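# Three arms bridge sticks over blue disc on posts

## Task

Using any number of the three arms (bases in the scene frame, metres, heading in degrees counter-clockwise from +x: arm1 at x=+0.62 y=+0.00 z=+0.72 heading +180; arm2 at x=-0.31 y=+0.54 z=+0.72 heading -60; arm3 at x=-0.31 y=-0.54 z=+0.72 heading +60), place all three sticks so that each one's axis, the straight segment joining its two ends, runs above the blue disc painted on the table. When finished, no stick may be in contact with the table, every post must still be roughly at its original spot, and the arrangement must hold up with no robot supporting it. Finally open the grippers and move the arms away.

## Robot and tools

Robots. There are three identical i2rt Big YAM arms, arm1, arm2 and arm3, each with six revolute joints, a two-finger gripper and a wrist camera. Two fixed room cameras, cam_high and cam_low, also watch the table. The arms act independently; one being slow or stopped does not pause the others. Reach is about 1.0 m from the joint1 axis.

Frames. Everything is expressed in a single scene frame whose origin lies on the floor with +z upward. Arm feet sit on the tabletop (z about 0.72) at the places and headings given in the task. hand means the point halfway between the fingertips; its z axis runs along the fingers and its y axis is the direction the fingers open and close.

Joints (absolute targets, radians unless noted): joint1_rad -2.879 to 2.879, rotates the whole arm about its foot, positive counter-clockwise viewed from above, 0 means the arm extends in the foot's heading. joint2_rad 0 to 3.141, shoulder; 0 has the upper arm lying back roughly level, larger values raise it and bring it forward. joint3_rad 0 to 3.019, elbow; 0 is fully folded, larger opens it. joint4_rad -1.692 to 1.57, hand pitch, positive tips fingers up. joint5_rad -1.57 to 1.57, sideways hand swing, positive toward the arm's right. joint6_rad -2.094 to 2.094, hand roll, positive clockwise when viewed from behind the hand. gripper_m 0 to 0.093 metres, the gap between fingertips (each finger pad grips with roughly 50 to 62 N at most). Tolerances counted as reaching a target: ±0.045, ±0.14, ±0.09, ±0.055, ±0.03, ±0.035 rad and ±0.003 m respectively.

execute_actions. Argument actions is a list holding one action or nothing. The action is an object keyed by arm name; each arm has a joints object mapping joint names to absolute target values (not offsets). Any subset of joints and arms may be given; all commanded motions start at once and may finish at different moments. Omitted joints can still be driving toward an earlier target. An empty list just reports state and images. Optional cameras selects which images come back: names from arm1_cam_wrist, arm2_cam_wrist, arm3_cam_wrist, cam_high, cam_low, or all; omitted/null/["all"] gives every camera, [] gives none. The pictures line lists image order. Unknown keys, unknown camera names or out-of-range values cause the entire call to be rejected with nothing moving. An action runs at most 15 s. Joints move at differing speeds, so the hand can sweep a wide arc between postures.

wait: seconds, 0 to 10; issues no new commands and returns state and images. zoom_image: camera plus region [x0, y0, x1, y1] in pixels of that camera's latest full image, top-left origin, at most 504x504. read_manual: returns only licence text. finished_scene: scene number (1 or 2); final and irreversible, and it reports success.

Reading results. joint_positions gives current joint values. joint_status tells how each commanded motion ended: off_target (stopped short and possibly still pushing), contact_stop or time_out (target dropped and joint holds position, though a timed-out joint may keep a nearby target at most 0.375, 0.375, 0.113, 0.225, 0.075, 0.3 rad away for joints 1 to 6 and keep pushing), not_followed (a safety check against self or inter-arm collision refused the arm's targets; the gripper part still runs; withheld targets may be retried on later actions). on_its_own lists what the call did not command; its held at values are targets, not positions. Sending a joint its reported position relieves a push; a tiny change from the current value may produce no motion. Joint torques are raw drive outputs with per-arm offset, scale and noise, so treat them as rough hints. MOTOR HOT appears from 85 °C; at 100 °C an OVER-TEMPERATURE FAULT drops that arm and marks joints limit_stop_at_motor_heat; resend targets afterward. If any result reports a stop, the remaining motion calls in that same reply are skipped.

Cameras. Calibration lines give intrinsics K, distortion and T_world_to_cam mapping scene-frame points into the camera frame; wrist cameras are fisheye 616x616, room cameras 672x504 pinhole with radial distortion. Real poses may differ by a few degrees and millimetres; wrist camera poses inherit joint reading errors.

Avoid. The arms keep pushing on contact and can push hard, which also heats motors; back off promptly. Do not press arms against each other (the collision check ignores fingers, gripper bodies and wrist cameras and may react late). Do not drop, slam or slip objects, knock posts over, or push anything off the work area, which ends the scene. Objects may occasionally be nudged by outside disturbances. The simulation continues while you compose replies, holding your last command. Before finishing, ensure the sticks rest only on the posts, release, and retract each arm clear of them.

Each tool is called after "Request:" as name([rows], argument=value, ...), one row to a line, values as JSON.

## Session

Request:
execute_actions(actions=[])

Scene clock: 0.00 s.
Joint torques (N m, as the arm reports them, + toward a larger angle): no reading
arm1.joint_positions: joint1_rad=-0.273 joint2_rad=+0.522 joint3_rad=+1.372 joint4_rad=-1.211 joint5_rad=+0.246 joint6_rad=+0.443 gripper_m=+0.094
arm1.joint_status: not commanded
arm1.hand: x=+0.4387 y=+0.1031 z=+1.3638 quat_wxyz=(-0.048, +0.738, -0.356, -0.571) (m; scene frame)
arm2.joint_positions: joint1_rad=+0.110 joint2_rad=+0.425 joint3_rad=+1.347 joint4_rad=-1.450 joint5_rad=+0.138 joint6_rad=+0.217 gripper_m=+0.094
arm2.joint_status: not commanded
arm2.hand: x=-0.2396 y=+0.4071 z=+1.2583 quat_wxyz=(-0.445, -0.496, -0.709, +0.231) (m; scene frame)
arm3.joint_positions: joint1_rad=-0.228 joint2_rad=+0.563 joint3_rad=+1.422 joint4_rad=-1.338 joint5_rad=+0.206 joint6_rad=+0.287 gripper_m=+0.094
arm3.joint_status: not commanded
arm3.hand: x=-0.1503 y=-0.4108 z=+1.3208 quat_wxyz=(-0.485, +0.180, -0.832, -0.201) (m; scene frame)
pictures: arm1_cam_wrist, arm2_cam_wrist, arm3_cam_wrist, cam_high, cam_low
Images, in order (width x height): arm1_cam_wrist 616x616, arm2_cam_wrist 616x616, arm3_cam_wrist 616x616, cam_high 672x504, cam_low 672x504.

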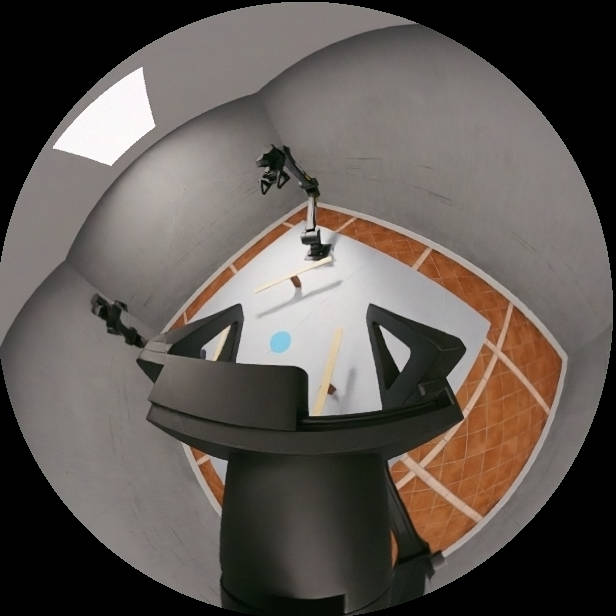

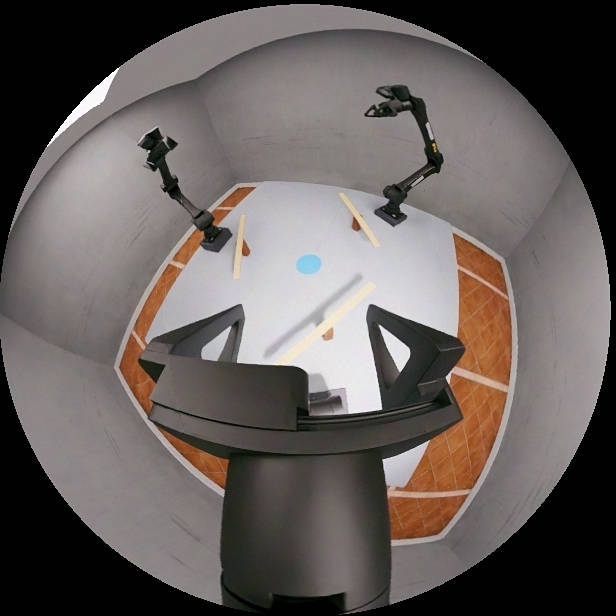

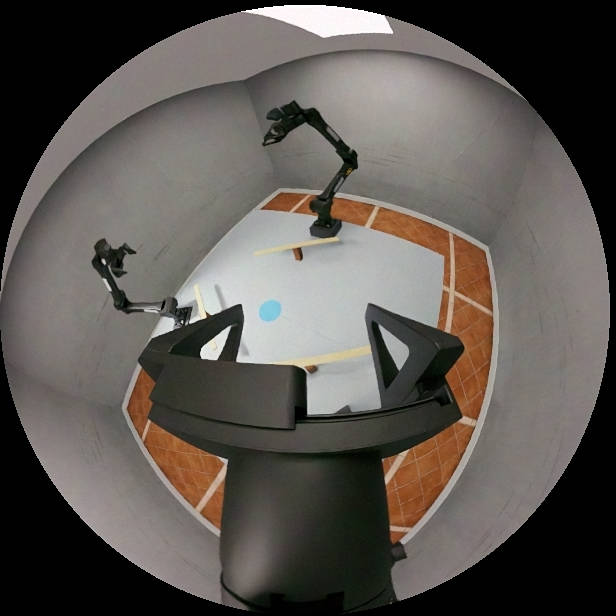

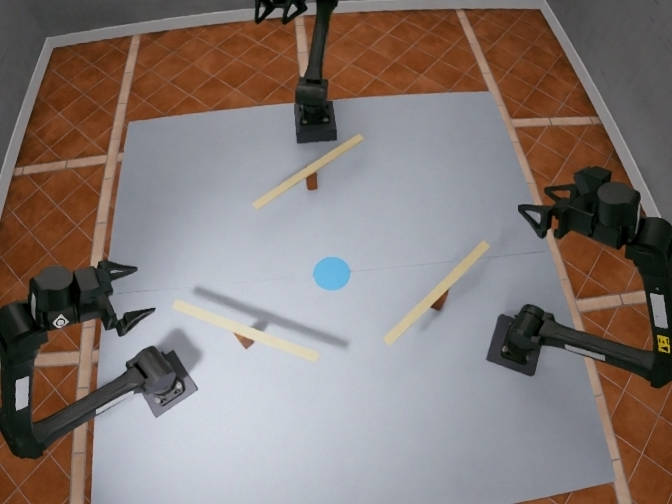

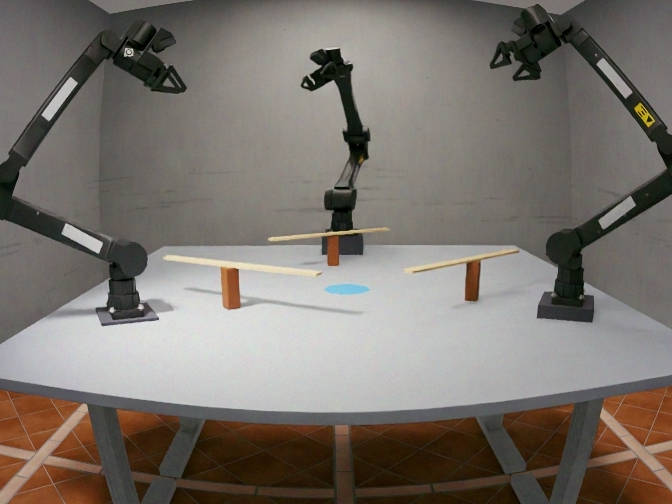

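Request:
zoom_image(camera="cam_high", region=[150, 110, 510, 380])

Request:
zoom_image(camera="cam_low", region=[150, 210, 530, 330])

Region (150, 110, 510, 380) of cam_high's 672x504 image, scaled by 1.400, with more detail than that image has; it fills the top 378 rows of this view, and the rest is white.

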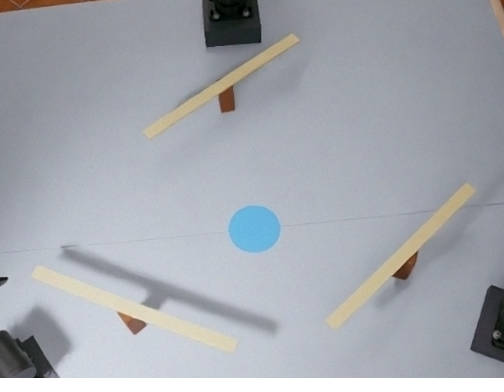

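Region (150, 210, 530, 330) of cam_low's 672x504 image, scaled by 1.326, with more detail than that image has; it fills the top 159 rows of this view, and the rest is white.

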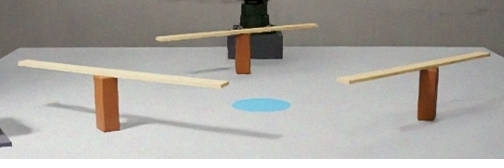

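Request:
zoom_image(camera="cam_high", region=[245, 115, 371, 241])

Request:
zoom_image(camera="cam_high", region=[165, 250, 333, 376])

Request:
zoom_image(camera="cam_high", region=[375, 230, 501, 356])

Request:
zoom_image(camera="cam_high", region=[290, 232, 374, 316])

Request:
zoom_image(camera="cam_low", region=[158, 240, 326, 320])

Request:
zoom_image(camera="cam_low", region=[398, 235, 524, 310])

Request:
zoom_image(camera="cam_low", region=[266, 215, 392, 300])

Region (245, 115, 371, 241) of cam_high's 672x504 image, scaled by 4.000, with more detail than that image has.

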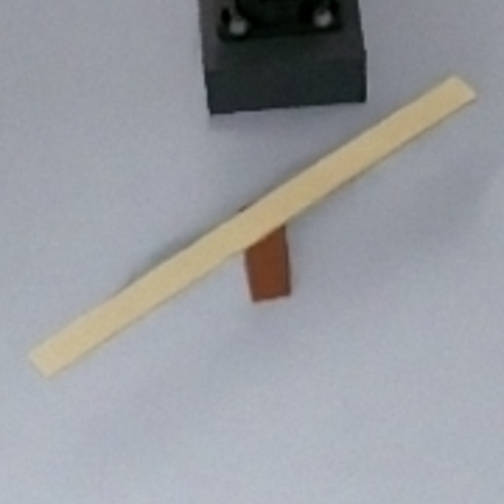

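Region (165, 250, 333, 376) of cam_high's 672x504 image, scaled by 3.000, with more detail than that image has; it fills the top 378 rows of this view, and the rest is white.

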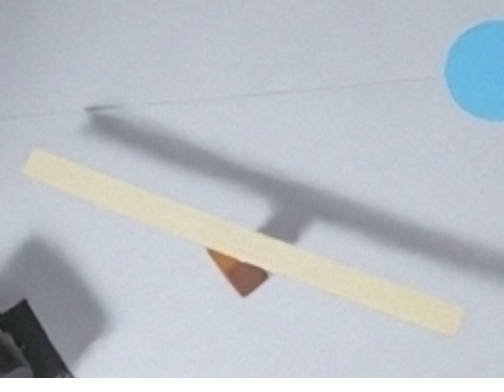

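Region (375, 230, 501, 356) of cam_high's 672x504 image, scaled by 4.000, with more detail than that image has.

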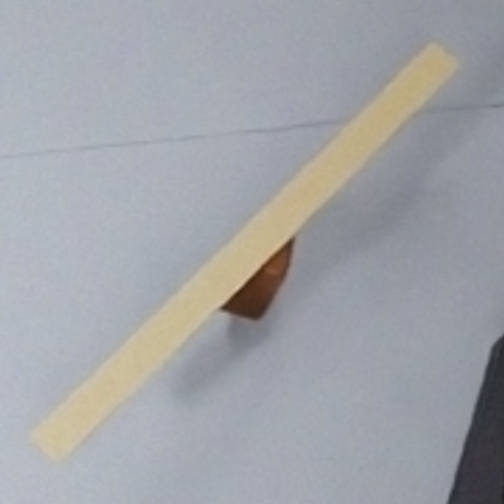

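Region (290, 232, 374, 316) of cam_high's 672x504 image, scaled by 6.000, with more detail than that image has.

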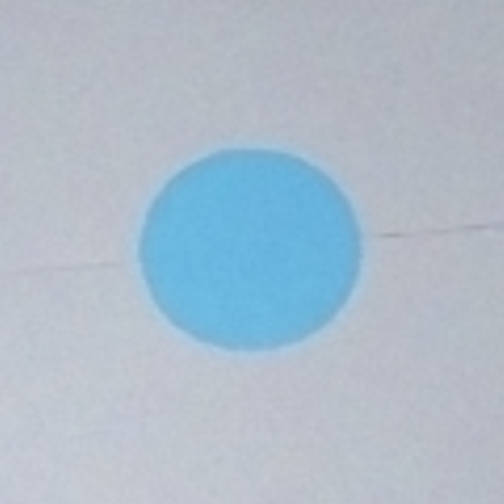

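Region (158, 240, 326, 320) of cam_low's 672x504 image, scaled by 3.000, with more detail than that image has; it fills the top 240 rows of this view, and the rest is white.

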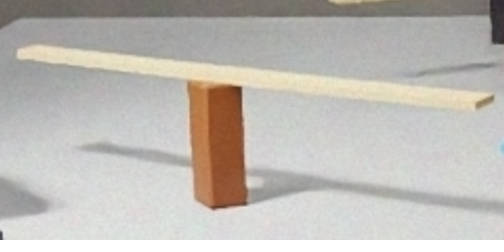

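Region (398, 235, 524, 310) of cam_low's 672x504 image, scaled by 4.000, with more detail than that image has; it fills the top 300 rows of this view, and the rest is white.

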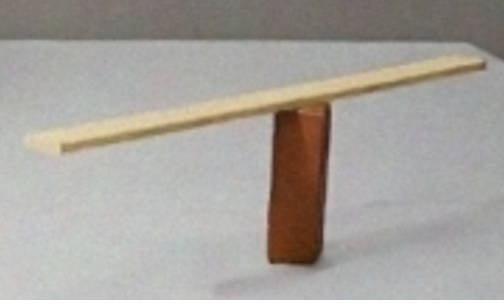

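Region (266, 215, 392, 300) of cam_low's 672x504 image, scaled by 4.000, with more detail than that image has; it fills the top 340 rows of this view, and the rest is white.

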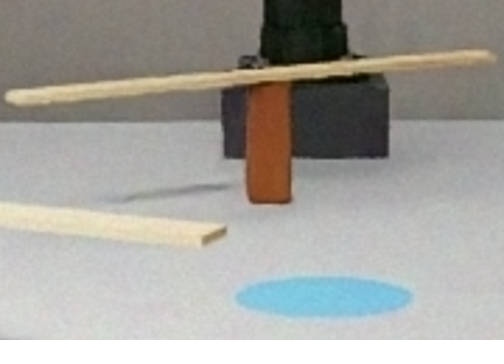

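Request:
zoom_image(camera="cam_high", region=[120, 335, 204, 419])

Request:
zoom_image(camera="cam_high", region=[476, 300, 560, 384])

Request:
zoom_image(camera="cam_high", region=[274, 70, 358, 154])

Region (120, 335, 204, 419) of cam_high's 672x504 image, scaled by 6.000, with more detail than that image has.

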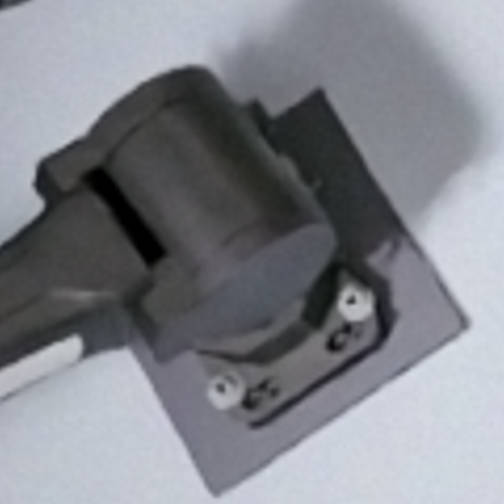

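Region (476, 300, 560, 384) of cam_high's 672x504 image, scaled by 6.000, with more detail than that image has.

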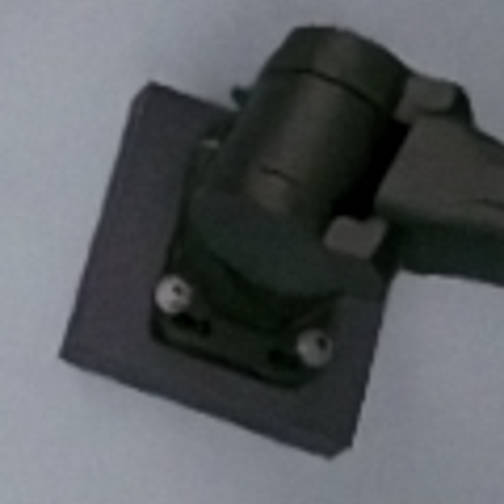

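Region (274, 70, 358, 154) of cam_high's 672x504 image, scaled by 6.000, with more detail than that image has.

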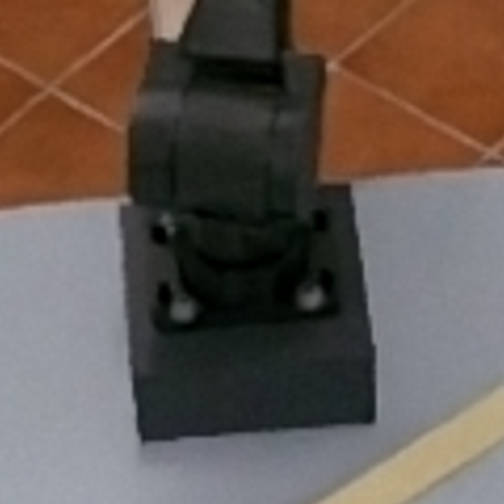

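Request:
execute_actions([
  {"arm1":{"joints":{"joint1_rad":0.095,"joint2_rad":1.012,"joint3_rad":0.678,"joint4_rad":-1.236,"joint5_rad":0,"joint6_rad":1.085,"gripper_m":0.093}},"arm2":{"joints":{"joint1_rad":0.110,"joint2_rad":0.998,"joint3_rad":0.818,"joint4_rad":-1.391,"joint5_rad":0,"joint6_rad":1.086,"gripper_m":0.093}},"arm3":{"joints":{"joint1_rad":-0.402,"joint2_rad":1.115,"joint3_rad":0.829,"joint4_rad":-1.285,"joint5_rad":0,"joint6_rad":-1.55,"gripper_m":0.093}}},
])

Scene clock: 95.50 s.
Joint torques (N m, as the arm reports them, + toward a larger angle): arm1=[-1.04 -5.56  8.39  0.17  0.03  0.16] | arm2=[ 0.6  -5.73 10.11  0.07 -0.17  0.07] | arm3=[-2.22 -6.63  9.14  0.54 -0.24 -0.13]
arm1.joint_positions: joint1_rad=+0.094 joint2_rad=+1.011 joint3_rad=+0.691 joint4_rad=-1.230 joint5_rad=+0.000 joint6_rad=+1.078 gripper_m=+0.093
arm1.joint_status: all done
arm1.hand: x=+0.3760 y=-0.0203 z=+0.9070 quat_wxyz=(+0.012, +0.880, -0.474, -0.009) (m; scene frame)
arm2.joint_positions: joint1_rad=+0.110 joint2_rad=+1.009 joint3_rad=+0.799 joint4_rad=-1.392 joint5_rad=+0.004 joint6_rad=+1.073 gripper_m=+0.093
arm2.joint_status: all done
arm2.hand: x=-0.1642 y=+0.3421 z=+0.8906 quat_wxyz=(+0.014, -0.841, -0.541, +0.005) (m; scene frame)
arm3.joint_positions: joint1_rad=-0.394 joint2_rad=+1.122 joint3_rad=+0.830 joint4_rad=-1.282 joint5_rad=+0.003 joint6_rad=-1.532 gripper_m=+0.093
arm3.joint_status: all done
arm3.hand: x=-0.0880 y=-0.3612 z=+0.8993 quat_wxyz=(+0.001, +0.892, -0.451, +0.003) (m; scene frame)
pictures: arm1_cam_wrist, arm2_cam_wrist, arm3_cam_wrist, cam_high, cam_low
camera_calibration (this result's frames):
arm1_cam_wrist: T_world_to_cam=[[0.833316, 0.551784, -0.0334393, -0.271318], [0.467388, -0.670976, 0.575622, -0.705184], [0.295182, -0.495304, -0.817032, 0.741885], [0, 0, 0, 1]] pos_world=[0.336698, 0.0440064, 1.00299]
arm2_cam_wrist: T_world_to_cam=[[-0.916306, 0.397959, 0.044853, -0.327042], [0.346425, 0.731452, 0.587339, -0.713294], [0.200929, 0.553721, -0.808097, 0.68581], [0, 0, 0, 1]] pos_world=[-0.190367, 0.272142, 0.987815]
arm3_cam_wrist: T_world_to_cam=[[0.79987, 0.600139, 0.00648354, 0.282625], [0.477635, -0.643063, 0.598611, -0.727046], [0.363419, -0.475714, -0.801013, 0.703801], [0, 0, 0, 1]] pos_world=[-0.134576, -0.302342, 0.997139]
Images, in order (width x height): arm1_cam_wrist 616x616, arm2_cam_wrist 616x616, arm3_cam_wrist 616x616, cam_high 672x504, cam_low 672x504.

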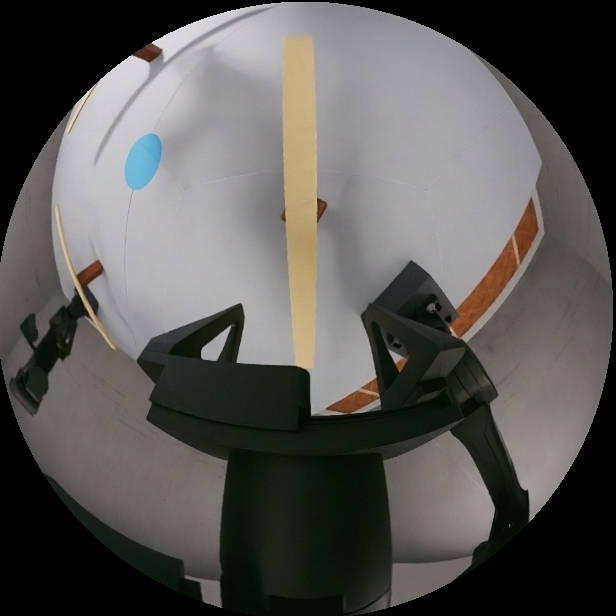

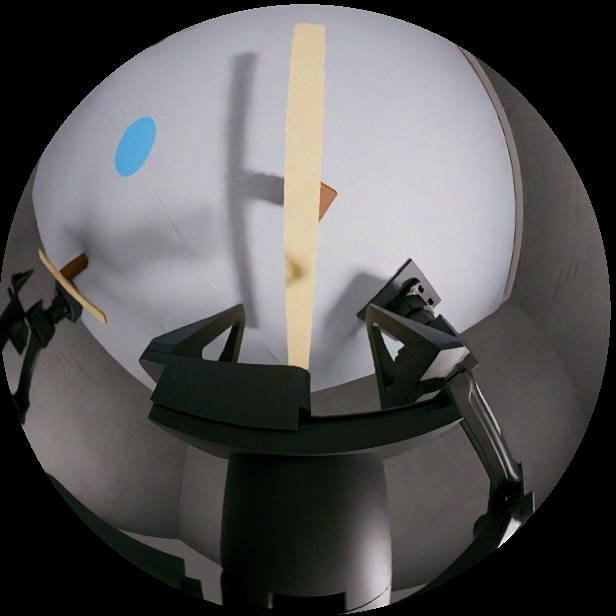

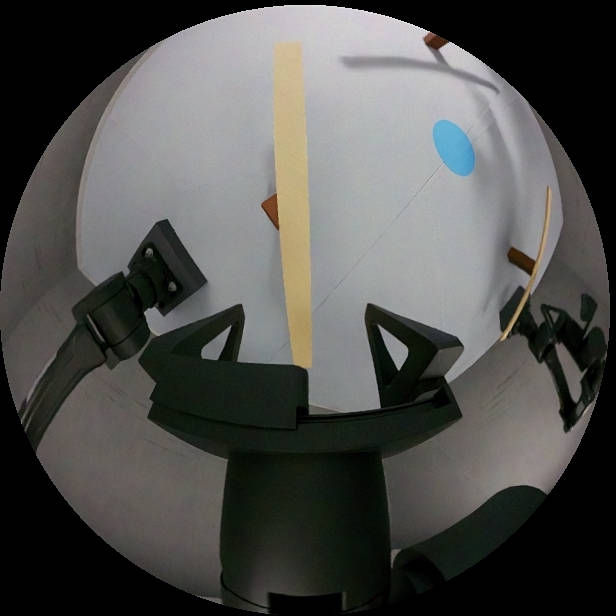

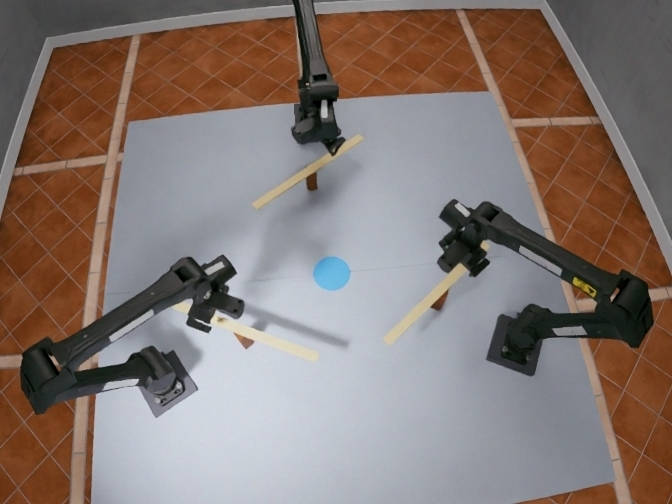

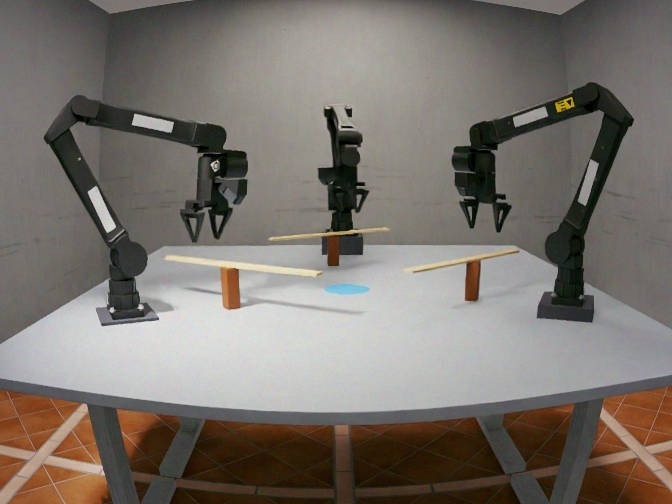

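Request:
execute_actions([
  {"arm1":{"joints":{"joint1_rad":0.103,"joint2_rad":1.11,"joint3_rad":0.61,"joint4_rad":-1.08,"joint6_rad":1.085}},"arm2":{"joints":{"joint1_rad":0.118,"joint2_rad":1.03,"joint3_rad":0.742,"joint4_rad":-1.26,"joint6_rad":1.13}},"arm3":{"joints":{"joint2_rad":1.146,"joint3_rad":0.735,"joint4_rad":-1.155,"joint6_rad":-1.585}}},
], cameras=[])

Request:
execute_actions([
  {"arm1":{"joints":{"joint2_rad":1.192,"joint3_rad":0.546,"joint4_rad":-0.934}},"arm2":{"joints":{"joint2_rad":1.068,"joint3_rad":0.665,"joint4_rad":-1.141}},"arm3":{"joints":{"joint2_rad":1.194,"joint3_rad":0.661,"joint4_rad":-1.031}}},
])

Scene clock: 118.90 s.
Joint torques (N m, as the arm reports them, + toward a larger angle): arm1=[-0.32 -7.02  8.09  0.76  0.03  0.17] | arm2=[ 1.3  -4.47  9.14  0.51 -0.17  0.07] | arm3=[-1.56 -5.35  9.05  0.79 -0.22 -0.11]
arm1.joint_positions: joint1_rad=+0.094 joint2_rad=+1.116 joint3_rad=+0.617 joint4_rad=-1.091 joint5_rad=+0.000 joint6_rad=+1.078 gripper_m=+0.093
arm1.joint_status: all done
arm1.hand: x=+0.3745 y=-0.0210 z=+0.8574 quat_wxyz=(+0.001, +0.881, -0.474, +0.008) (m; scene frame)
arm2.joint_positions: joint1_rad=+0.110 joint2_rad=+1.025 joint3_rad=+0.734 joint4_rad=-1.272 joint5_rad=+0.004 joint6_rad=+1.116 gripper_m=+0.093
arm2.joint_status: all done
arm2.hand: x=-0.1597 y=+0.3359 z=+0.8629 quat_wxyz=(-0.005, -0.853, -0.522, +0.004) (m; scene frame)
arm3.joint_positions: joint1_rad=-0.394 joint2_rad=+1.137 joint3_rad=+0.738 joint4_rad=-1.164 joint5_rad=+0.003 joint6_rad=-1.567 gripper_m=+0.093
arm3.joint_status: all done
arm3.hand: x=-0.0920 y=-0.3644 z=+0.8622 quat_wxyz=(-0.004, +0.900, -0.436, +0.005) (m; scene frame)
pictures: none
No camera images: the call's "cameras" was empty. Leave "cameras" out to get every camera's image.

Scene clock: 119.80 s.
Joint torques (N m, as the arm reports them, + toward a larger angle): arm1=[-0.26 -7.33  7.41  0.78  0.03  0.16] | arm2=[ 1.25 -5.04  8.92  0.53 -0.17  0.07] | arm3=[-2.21 -6.08  8.12  0.85 -0.18 -0.08]
arm1.joint_positions: joint1_rad=+0.094 joint2_rad=+1.195 joint3_rad=+0.553 joint4_rad=-0.945 joint5_rad=+0.000 joint6_rad=+1.078 gripper_m=+0.093
arm1.joint_status: all done
arm1.hand: x=+0.3735 y=-0.0215 z=+0.8186 quat_wxyz=(+0.002, +0.881, -0.474, +0.007) (m; scene frame)
arm2.joint_positions: joint1_rad=+0.110 joint2_rad=+1.066 joint3_rad=+0.654 joint4_rad=-1.153 joint5_rad=+0.004 joint6_rad=+1.117 gripper_m=+0.093
arm2.joint_status: all done
arm2.hand: x=-0.1607 y=+0.3370 z=+0.8248 quat_wxyz=(-0.004, -0.853, -0.522, +0.004) (m; scene frame)
arm3.joint_positions: joint1_rad=-0.394 joint2_rad=+1.190 joint3_rad=+0.664 joint4_rad=-1.040 joint5_rad=+0.003 joint6_rad=-1.567 gripper_m=+0.093
arm3.joint_status: all done
arm3.hand: x=-0.0941 y=-0.3661 z=+0.8232 quat_wxyz=(-0.003, +0.900, -0.436, +0.004) (m; scene frame)
pictures: arm1_cam_wrist, arm2_cam_wrist, arm3_cam_wrist, cam_high, cam_low
camera_calibration (this result's frames):
arm1_cam_wrist: T_world_to_cam=[[0.833733, 0.552167, -0.000876894, -0.298306], [0.446168, -0.672744, 0.590212, -0.657948], [0.325306, -0.49247, -0.807248, 0.650634], [0, 0, 0, 1]] pos_world=[0.330608, 0.042503, 0.91329]
arm2_cam_wrist: T_world_to_cam=[[-0.898316, 0.439162, 0.0128756, -0.303494], [0.366453, 0.732779, 0.573365, -0.657794], [0.242365, 0.519781, -0.819199, 0.662037], [0, 0, 0, 1]] pos_world=[-0.192037, 0.271186, 0.923404]
arm3_cam_wrist: T_world_to_cam=[[0.778253, 0.627796, 0.0139366, 0.29296], [0.496551, -0.628837, 0.598332, -0.674571], [0.384394, -0.458734, -0.801127, 0.651053], [0, 0, 0, 1]] pos_world=[-0.143299, -0.309454, 0.921111]
Images, in order (width x height): arm1_cam_wrist 616x616, arm2_cam_wrist 616x616, arm3_cam_wrist 616x616, cam_high 672x504, cam_low 672x504.

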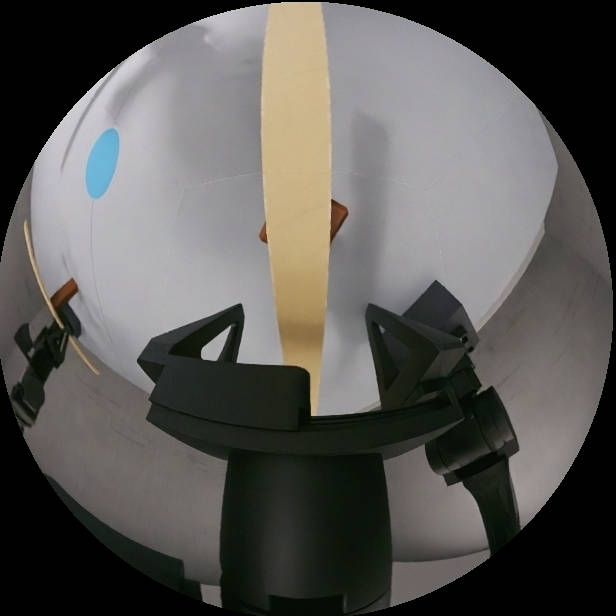

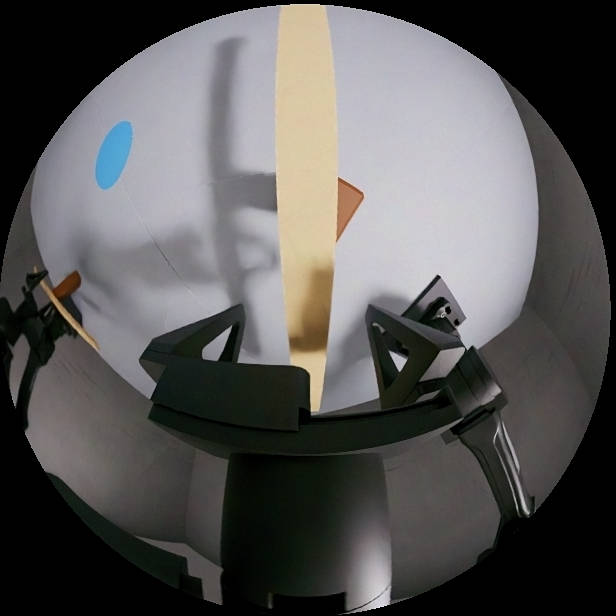

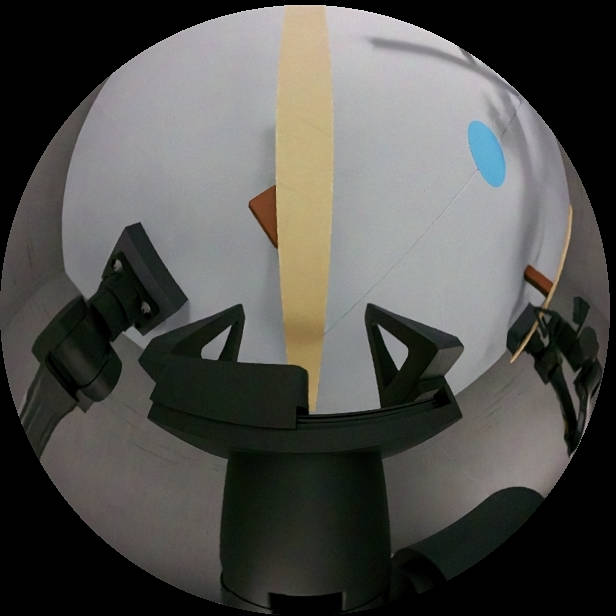

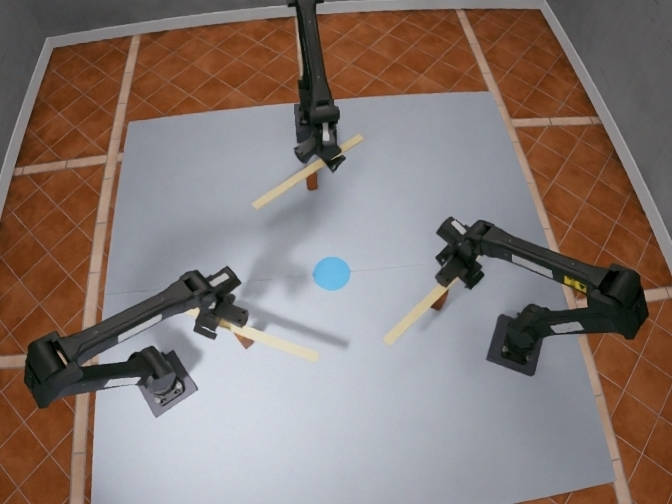

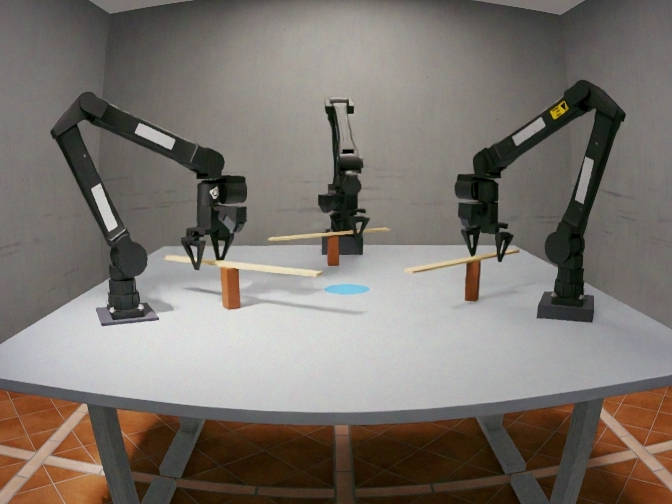

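Request:
zoom_image(camera="arm3_cam_wrist", region=[220, 170, 388, 338])

Request:
zoom_image(camera="arm2_cam_wrist", region=[220, 170, 388, 338])

Request:
zoom_image(camera="arm1_cam_wrist", region=[220, 170, 388, 338])

Request:
zoom_image(camera="cam_low", region=[430, 210, 530, 310])

Request:
zoom_image(camera="cam_low", region=[160, 215, 260, 315])

Region (220, 170, 388, 338) of arm3_cam_wrist's 616x616 image, scaled by 3.000, with more detail than that image has.

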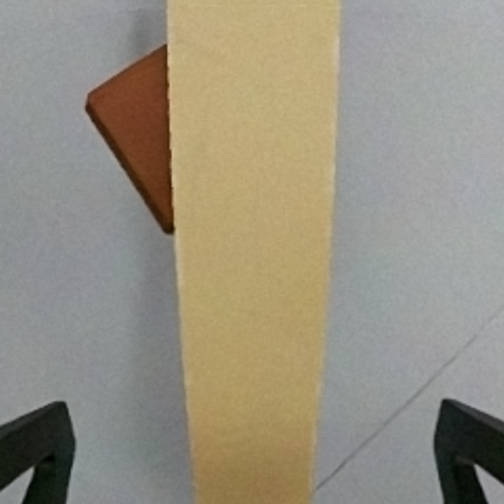

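Region (220, 170, 388, 338) of arm2_cam_wrist's 616x616 image, scaled by 3.000, with more detail than that image has.

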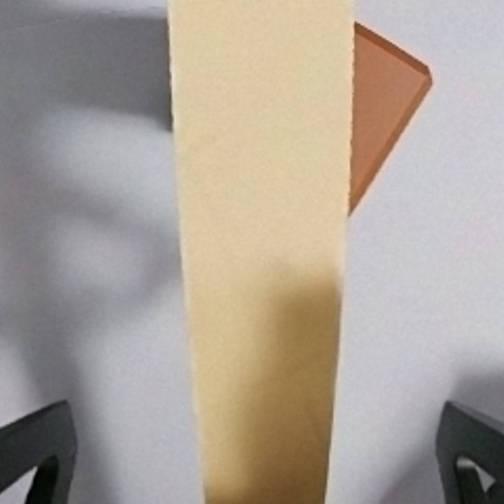

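Region (220, 170, 388, 338) of arm1_cam_wrist's 616x616 image, scaled by 3.000, with more detail than that image has.

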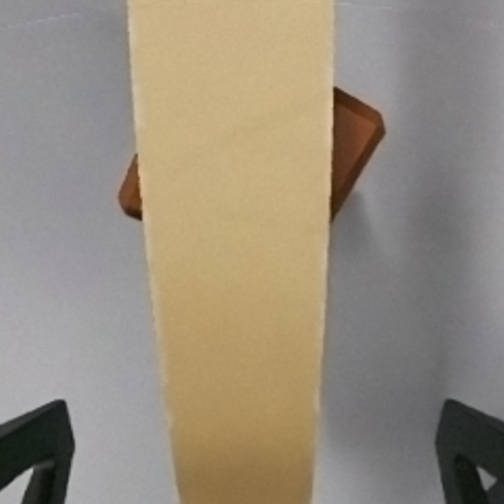

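Region (430, 210, 530, 310) of cam_low's 672x504 image, scaled by 5.040, with more detail than that image has.

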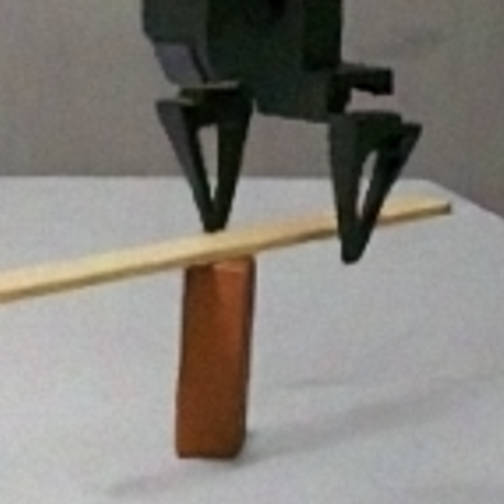

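Region (160, 215, 260, 315) of cam_low's 672x504 image, scaled by 5.040, with more detail than that image has.

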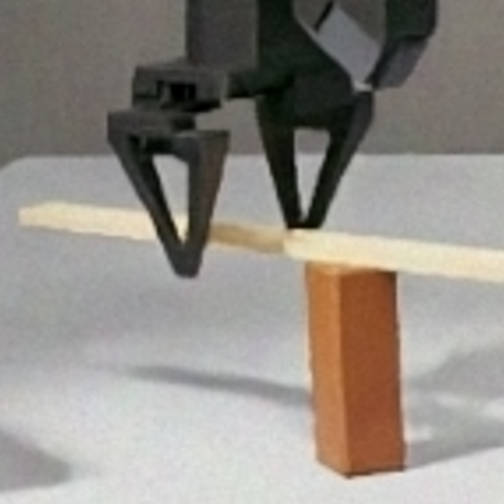

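Request:
execute_actions([
  {"arm1":{"joints":{"gripper_m":0.05}},"arm2":{"joints":{"joint2_rad":1.076,"joint3_rad":0.650,"joint4_rad":-1.118,"gripper_m":0.05}},"arm3":{"joints":{"joint2_rad":1.21,"joint3_rad":0.635,"joint4_rad":-0.99,"gripper_m":0.05}}},
], cameras=[])

Request:
execute_actions([
  {"arm1":{"joints":{"gripper_m":0.015}},"arm2":{"joints":{"gripper_m":0.015}},"arm3":{"joints":{"gripper_m":0.015}}},
])

Scene clock: 130.67 s.
Joint torques (N m, as the arm reports them, + toward a larger angle): arm1=[-0.28 -7.26  7.39  0.78  0.03  0.16] | arm2=[ 1.22 -4.21  8.17  0.58 -0.17  0.06] | arm3=[-1.89 -4.32  7.44  1.02 -0.25 -0.14]
arm1.joint_positions: joint1_rad=+0.094 joint2_rad=+1.195 joint3_rad=+0.553 joint4_rad=-0.945 joint5_rad=+0.000 joint6_rad=+1.078 gripper_m=+0.050
arm1.joint_status: all done
arm1.hand: x=+0.3735 y=-0.0215 z=+0.8186 quat_wxyz=(+0.002, +0.881, -0.474, +0.007) (m; scene frame)
arm2.joint_positions: joint1_rad=+0.110 joint2_rad=+1.066 joint3_rad=+0.649 joint4_rad=-1.130 joint5_rad=+0.004 joint6_rad=+1.117 gripper_m=+0.050
arm2.joint_status: all done
arm2.hand: x=-0.1585 y=+0.3341 z=+0.8231 quat_wxyz=(-0.013, -0.853, -0.522, +0.003) (m; scene frame)
arm3.joint_positions: joint1_rad=-0.394 joint2_rad=+1.196 joint3_rad=+0.644 joint4_rad=-0.999 joint5_rad=+0.003 joint6_rad=-1.568 gripper_m=+0.050
arm3.joint_status: all done
arm3.hand: x=-0.0934 y=-0.3656 z=+0.8153 quat_wxyz=(-0.010, +0.900, -0.436, +0.007) (m; scene frame)
pictures: none
No camera images: the call's "cameras" was empty. Leave "cameras" out to get every camera's image.

Scene clock: 131.20 s.
Joint torques (N m, as the arm reports them, + toward a larger angle): arm1=[-0.28 -7.3   7.39  0.74  0.03  0.14] | arm2=[ 1.08 -4.09  8.2   0.55 -0.15  0.06] | arm3=[-1.43 -4.92  7.17  0.87 -0.14 -0.1 ]
arm1.joint_positions: joint1_rad=+0.094 joint2_rad=+1.195 joint3_rad=+0.553 joint4_rad=-0.944 joint5_rad=+0.000 joint6_rad=+1.080 gripper_m=+0.027
arm1.joint_status: gripper_m off_target (ended at +0.027, target +0.015)
arm1.hand: x=+0.3733 y=-0.0215 z=+0.8186 quat_wxyz=(+0.002, +0.880, -0.475, +0.006) (m; scene frame)
arm2.joint_positions: joint1_rad=+0.110 joint2_rad=+1.066 joint3_rad=+0.649 joint4_rad=-1.130 joint5_rad=+0.003 joint6_rad=+1.118 gripper_m=+0.028
arm2.joint_status: gripper_m off_target (ended at +0.028, target +0.015)
arm2.hand: x=-0.1584 y=+0.3341 z=+0.8231 quat_wxyz=(-0.013, -0.853, -0.521, +0.003) (m; scene frame)
arm3.joint_positions: joint1_rad=-0.394 joint2_rad=+1.196 joint3_rad=+0.644 joint4_rad=-0.999 joint5_rad=+0.003 joint6_rad=-1.568 gripper_m=+0.027
arm3.joint_status: gripper_m off_target (ended at +0.027, target +0.015)
arm3.hand: x=-0.0934 y=-0.3656 z=+0.8153 quat_wxyz=(-0.010, +0.900, -0.435, +0.007) (m; scene frame)
pictures: arm1_cam_wrist, arm2_cam_wrist, arm3_cam_wrist, cam_high, cam_low
camera_calibration (this result's frames):
arm1_cam_wrist: T_world_to_cam=[[0.834998, 0.550251, -0.00151879, -0.298129], [0.445057, -0.673739, 0.589915, -0.657238], [0.323578, -0.493254, -0.807464, 0.651491], [0, 0, 0, 1]] pos_world=[0.330638, 0.0425887, 0.913317]
arm2_cam_wrist: T_world_to_cam=[[-0.897909, 0.440165, -0.00379986, -0.286629], [0.360594, 0.740486, 0.567144, -0.653941], [0.252451, 0.507874, -0.82361, 0.670825], [0, 0, 0, 1]] pos_world=[-0.19091, 0.269704, 0.922288]
arm3_cam_wrist: T_world_to_cam=[[0.777502, 0.628203, 0.0291878, 0.279785], [0.489904, -0.634129, 0.598227, -0.672325], [0.394317, -0.450823, -0.800795, 0.648256], [0, 0, 0, 1]] pos_world=[-0.143778, -0.309854, 0.913157]
Images, in order (width x height): arm1_cam_wrist 616x616, arm2_cam_wrist 616x616, arm3_cam_wrist 616x616, cam_high 672x504, cam_low 672x504.

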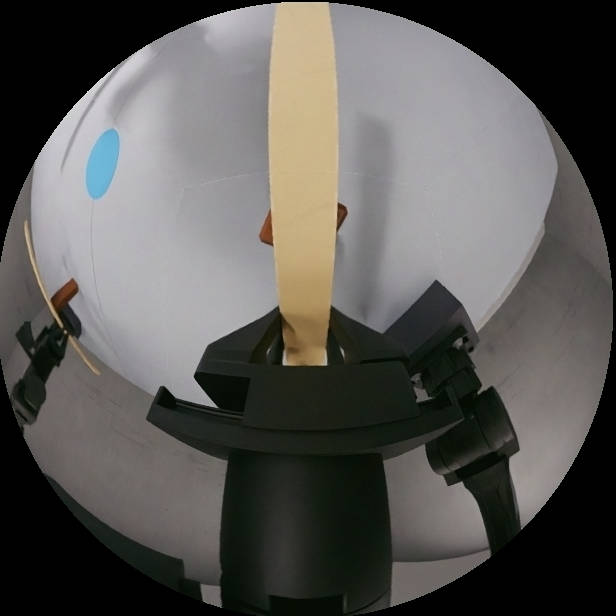

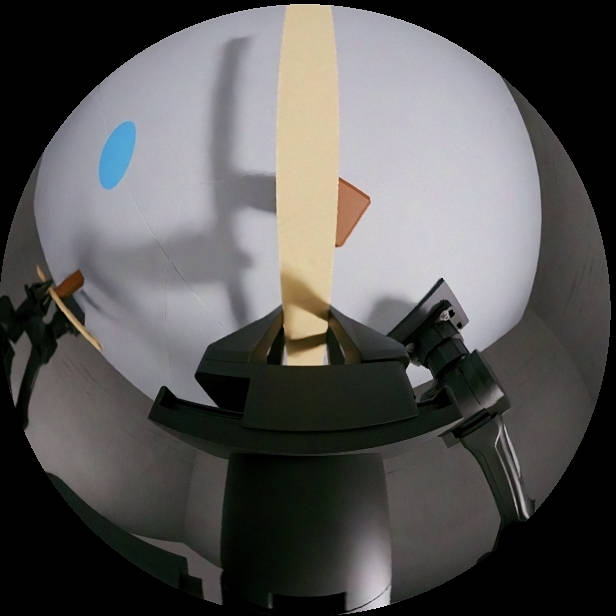

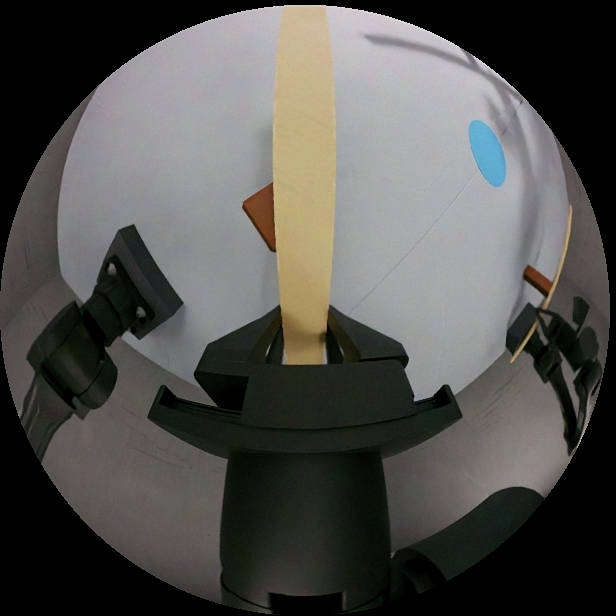

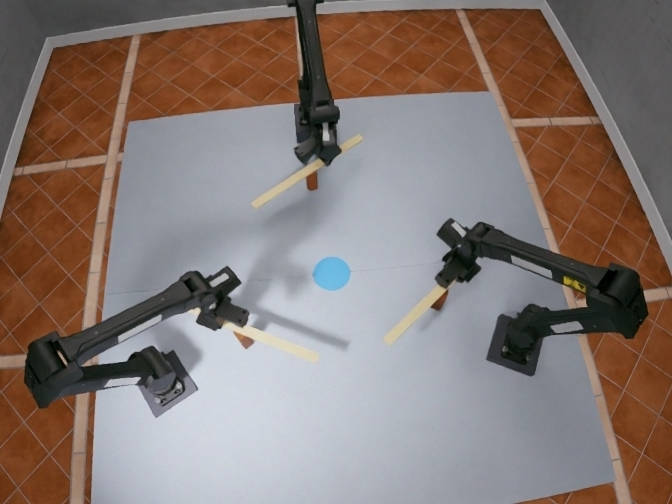

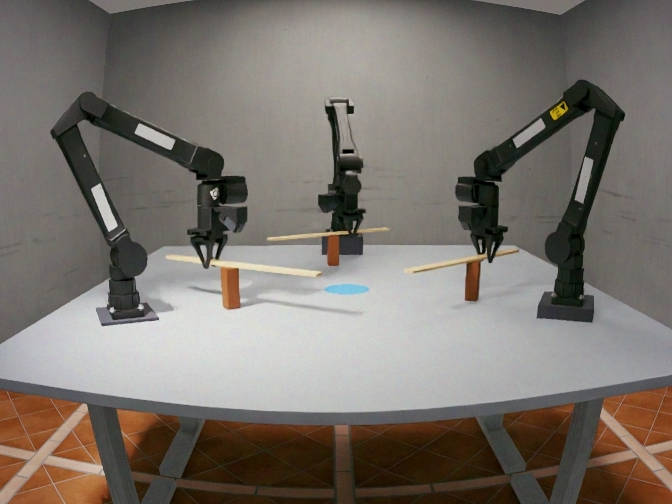

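Request:
execute_actions([
  {"arm1":{"joints":{"joint2_rad":1.10,"joint3_rad":0.625,"joint4_rad":-1.07}},"arm2":{"joints":{"joint2_rad":1.01,"joint3_rad":0.75,"joint4_rad":-1.26}},"arm3":{"joints":{"joint2_rad":1.13,"joint3_rad":0.735,"joint4_rad":-1.13}}},
], cameras=["cam_low"])

Scene clock: 163.20 s.
Joint torques (N m, as the arm reports them, + toward a larger angle): arm1=[-0.29 -5.54 12.58 -0.03  0.03  0.14] | arm2=[ 1.22 -5.05 11.84 -0.23 -0.14  0.06] | arm3=[-1.58 -6.71 12.44  0.06 -0.15 -0.1 ]
arm1.joint_positions: joint1_rad=+0.094 joint2_rad=+1.094 joint3_rad=+0.580 joint4_rad=-1.060 joint5_rad=+0.000 joint6_rad=+1.080 gripper_m=+0.027
arm1.joint_status: all done
arm1.hand: x=+0.3811 y=-0.0204 z=+0.8501 quat_wxyz=(+0.006, +0.880, -0.475, +0.001) (m; scene frame)
arm2.joint_positions: joint1_rad=+0.110 joint2_rad=+1.015 joint3_rad=+0.706 joint4_rad=-1.250 joint5_rad=+0.003 joint6_rad=+1.118 gripper_m=+0.028
arm2.joint_status: all done
arm2.hand: x=-0.1623 y=+0.3397 z=+0.8548 quat_wxyz=(-0.007, -0.853, -0.521, +0.003) (m; scene frame)
arm3.joint_positions: joint1_rad=-0.394 joint2_rad=+1.131 joint3_rad=+0.696 joint4_rad=-1.122 joint5_rad=+0.003 joint6_rad=-1.569 gripper_m=+0.027
arm3.joint_status: all done
arm3.hand: x=-0.0972 y=-0.3686 z=+0.8488 quat_wxyz=(-0.007, +0.900, -0.435, +0.006) (m; scene frame)
pictures: cam_low
Images, in order (width x height): cam_low 672x504.

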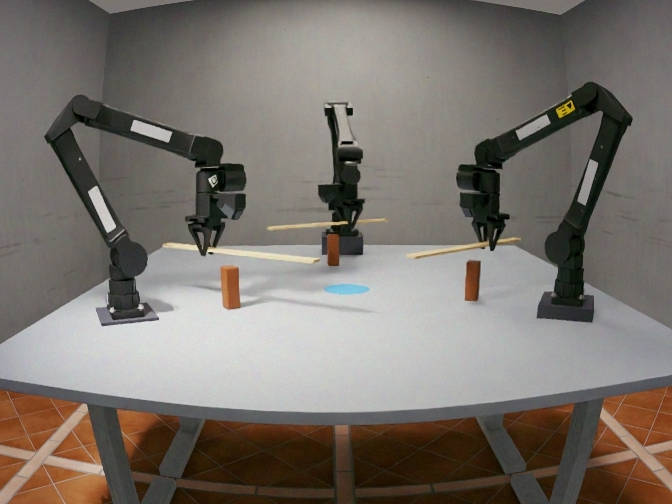

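Request:
execute_actions([
  {"arm1":{"joints":{"joint2_rad":1.128,"joint3_rad":0.82,"joint4_rad":-1.22,"joint6_rad":0.45}},"arm2":{"joints":{"joint2_rad":1.05,"joint3_rad":0.92,"joint4_rad":-1.397,"joint6_rad":0.8}},"arm3":{"joints":{"joint1_rad":-0.27,"joint2_rad":1.186,"joint3_rad":0.95,"joint4_rad":-1.292,"joint6_rad":-0.11}}},
], cameras=["cam_low","cam_high"])

Scene clock: 173.27 s.
Joint torques (N m, as the arm reports them, + toward a larger angle): arm1=[-0.28 -7.82 12.46  0.05 -0.01 -0.02] | arm2=[ 1.2  -5.85 11.7  -0.22 -0.16 -0.14] | arm3=[-1.5  -7.42 12.41  0.25 -0.08  0.18]
arm1.joint_positions: joint1_rad=+0.094 joint2_rad=+1.129 joint3_rad=+0.786 joint4_rad=-1.211 joint5_rad=+0.000 joint6_rad=+0.458 gripper_m=+0.027
arm1.joint_status: all done
arm1.hand: x=+0.3369 y=-0.0238 z=+0.9135 quat_wxyz=(+0.008, +0.983, -0.183, -0.011) (m; scene frame)
arm2.joint_positions: joint1_rad=+0.110 joint2_rad=+1.051 joint3_rad=+0.883 joint4_rad=-1.387 joint5_rad=+0.003 joint6_rad=+0.813 gripper_m=+0.028
arm2.joint_status: all done
arm2.hand: x=-0.1462 y=+0.3187 z=+0.9119 quat_wxyz=(-0.008, -0.764, -0.645, +0.004) (m; scene frame)
arm3.joint_positions: joint1_rad=-0.271 joint2_rad=+1.185 joint3_rad=+0.916 joint4_rad=-1.285 joint5_rad=+0.002 joint6_rad=-0.128 gripper_m=+0.027
arm3.joint_status: all done
arm3.hand: x=-0.0898 y=-0.3132 z=+0.9133 quat_wxyz=(-0.010, +0.445, -0.895, -0.001) (m; scene frame)
pictures: cam_high, cam_low
Images, in order (width x height): cam_high 672x504, cam_low 672x504.

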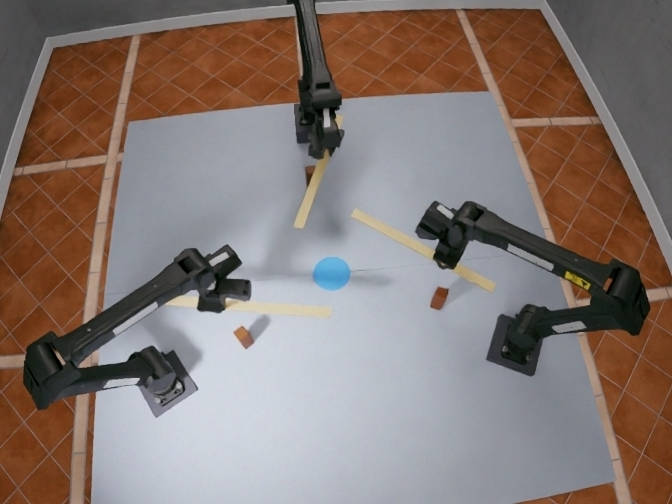

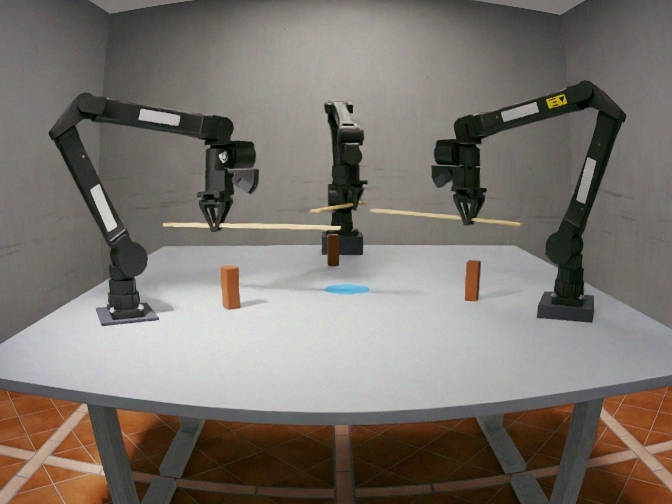

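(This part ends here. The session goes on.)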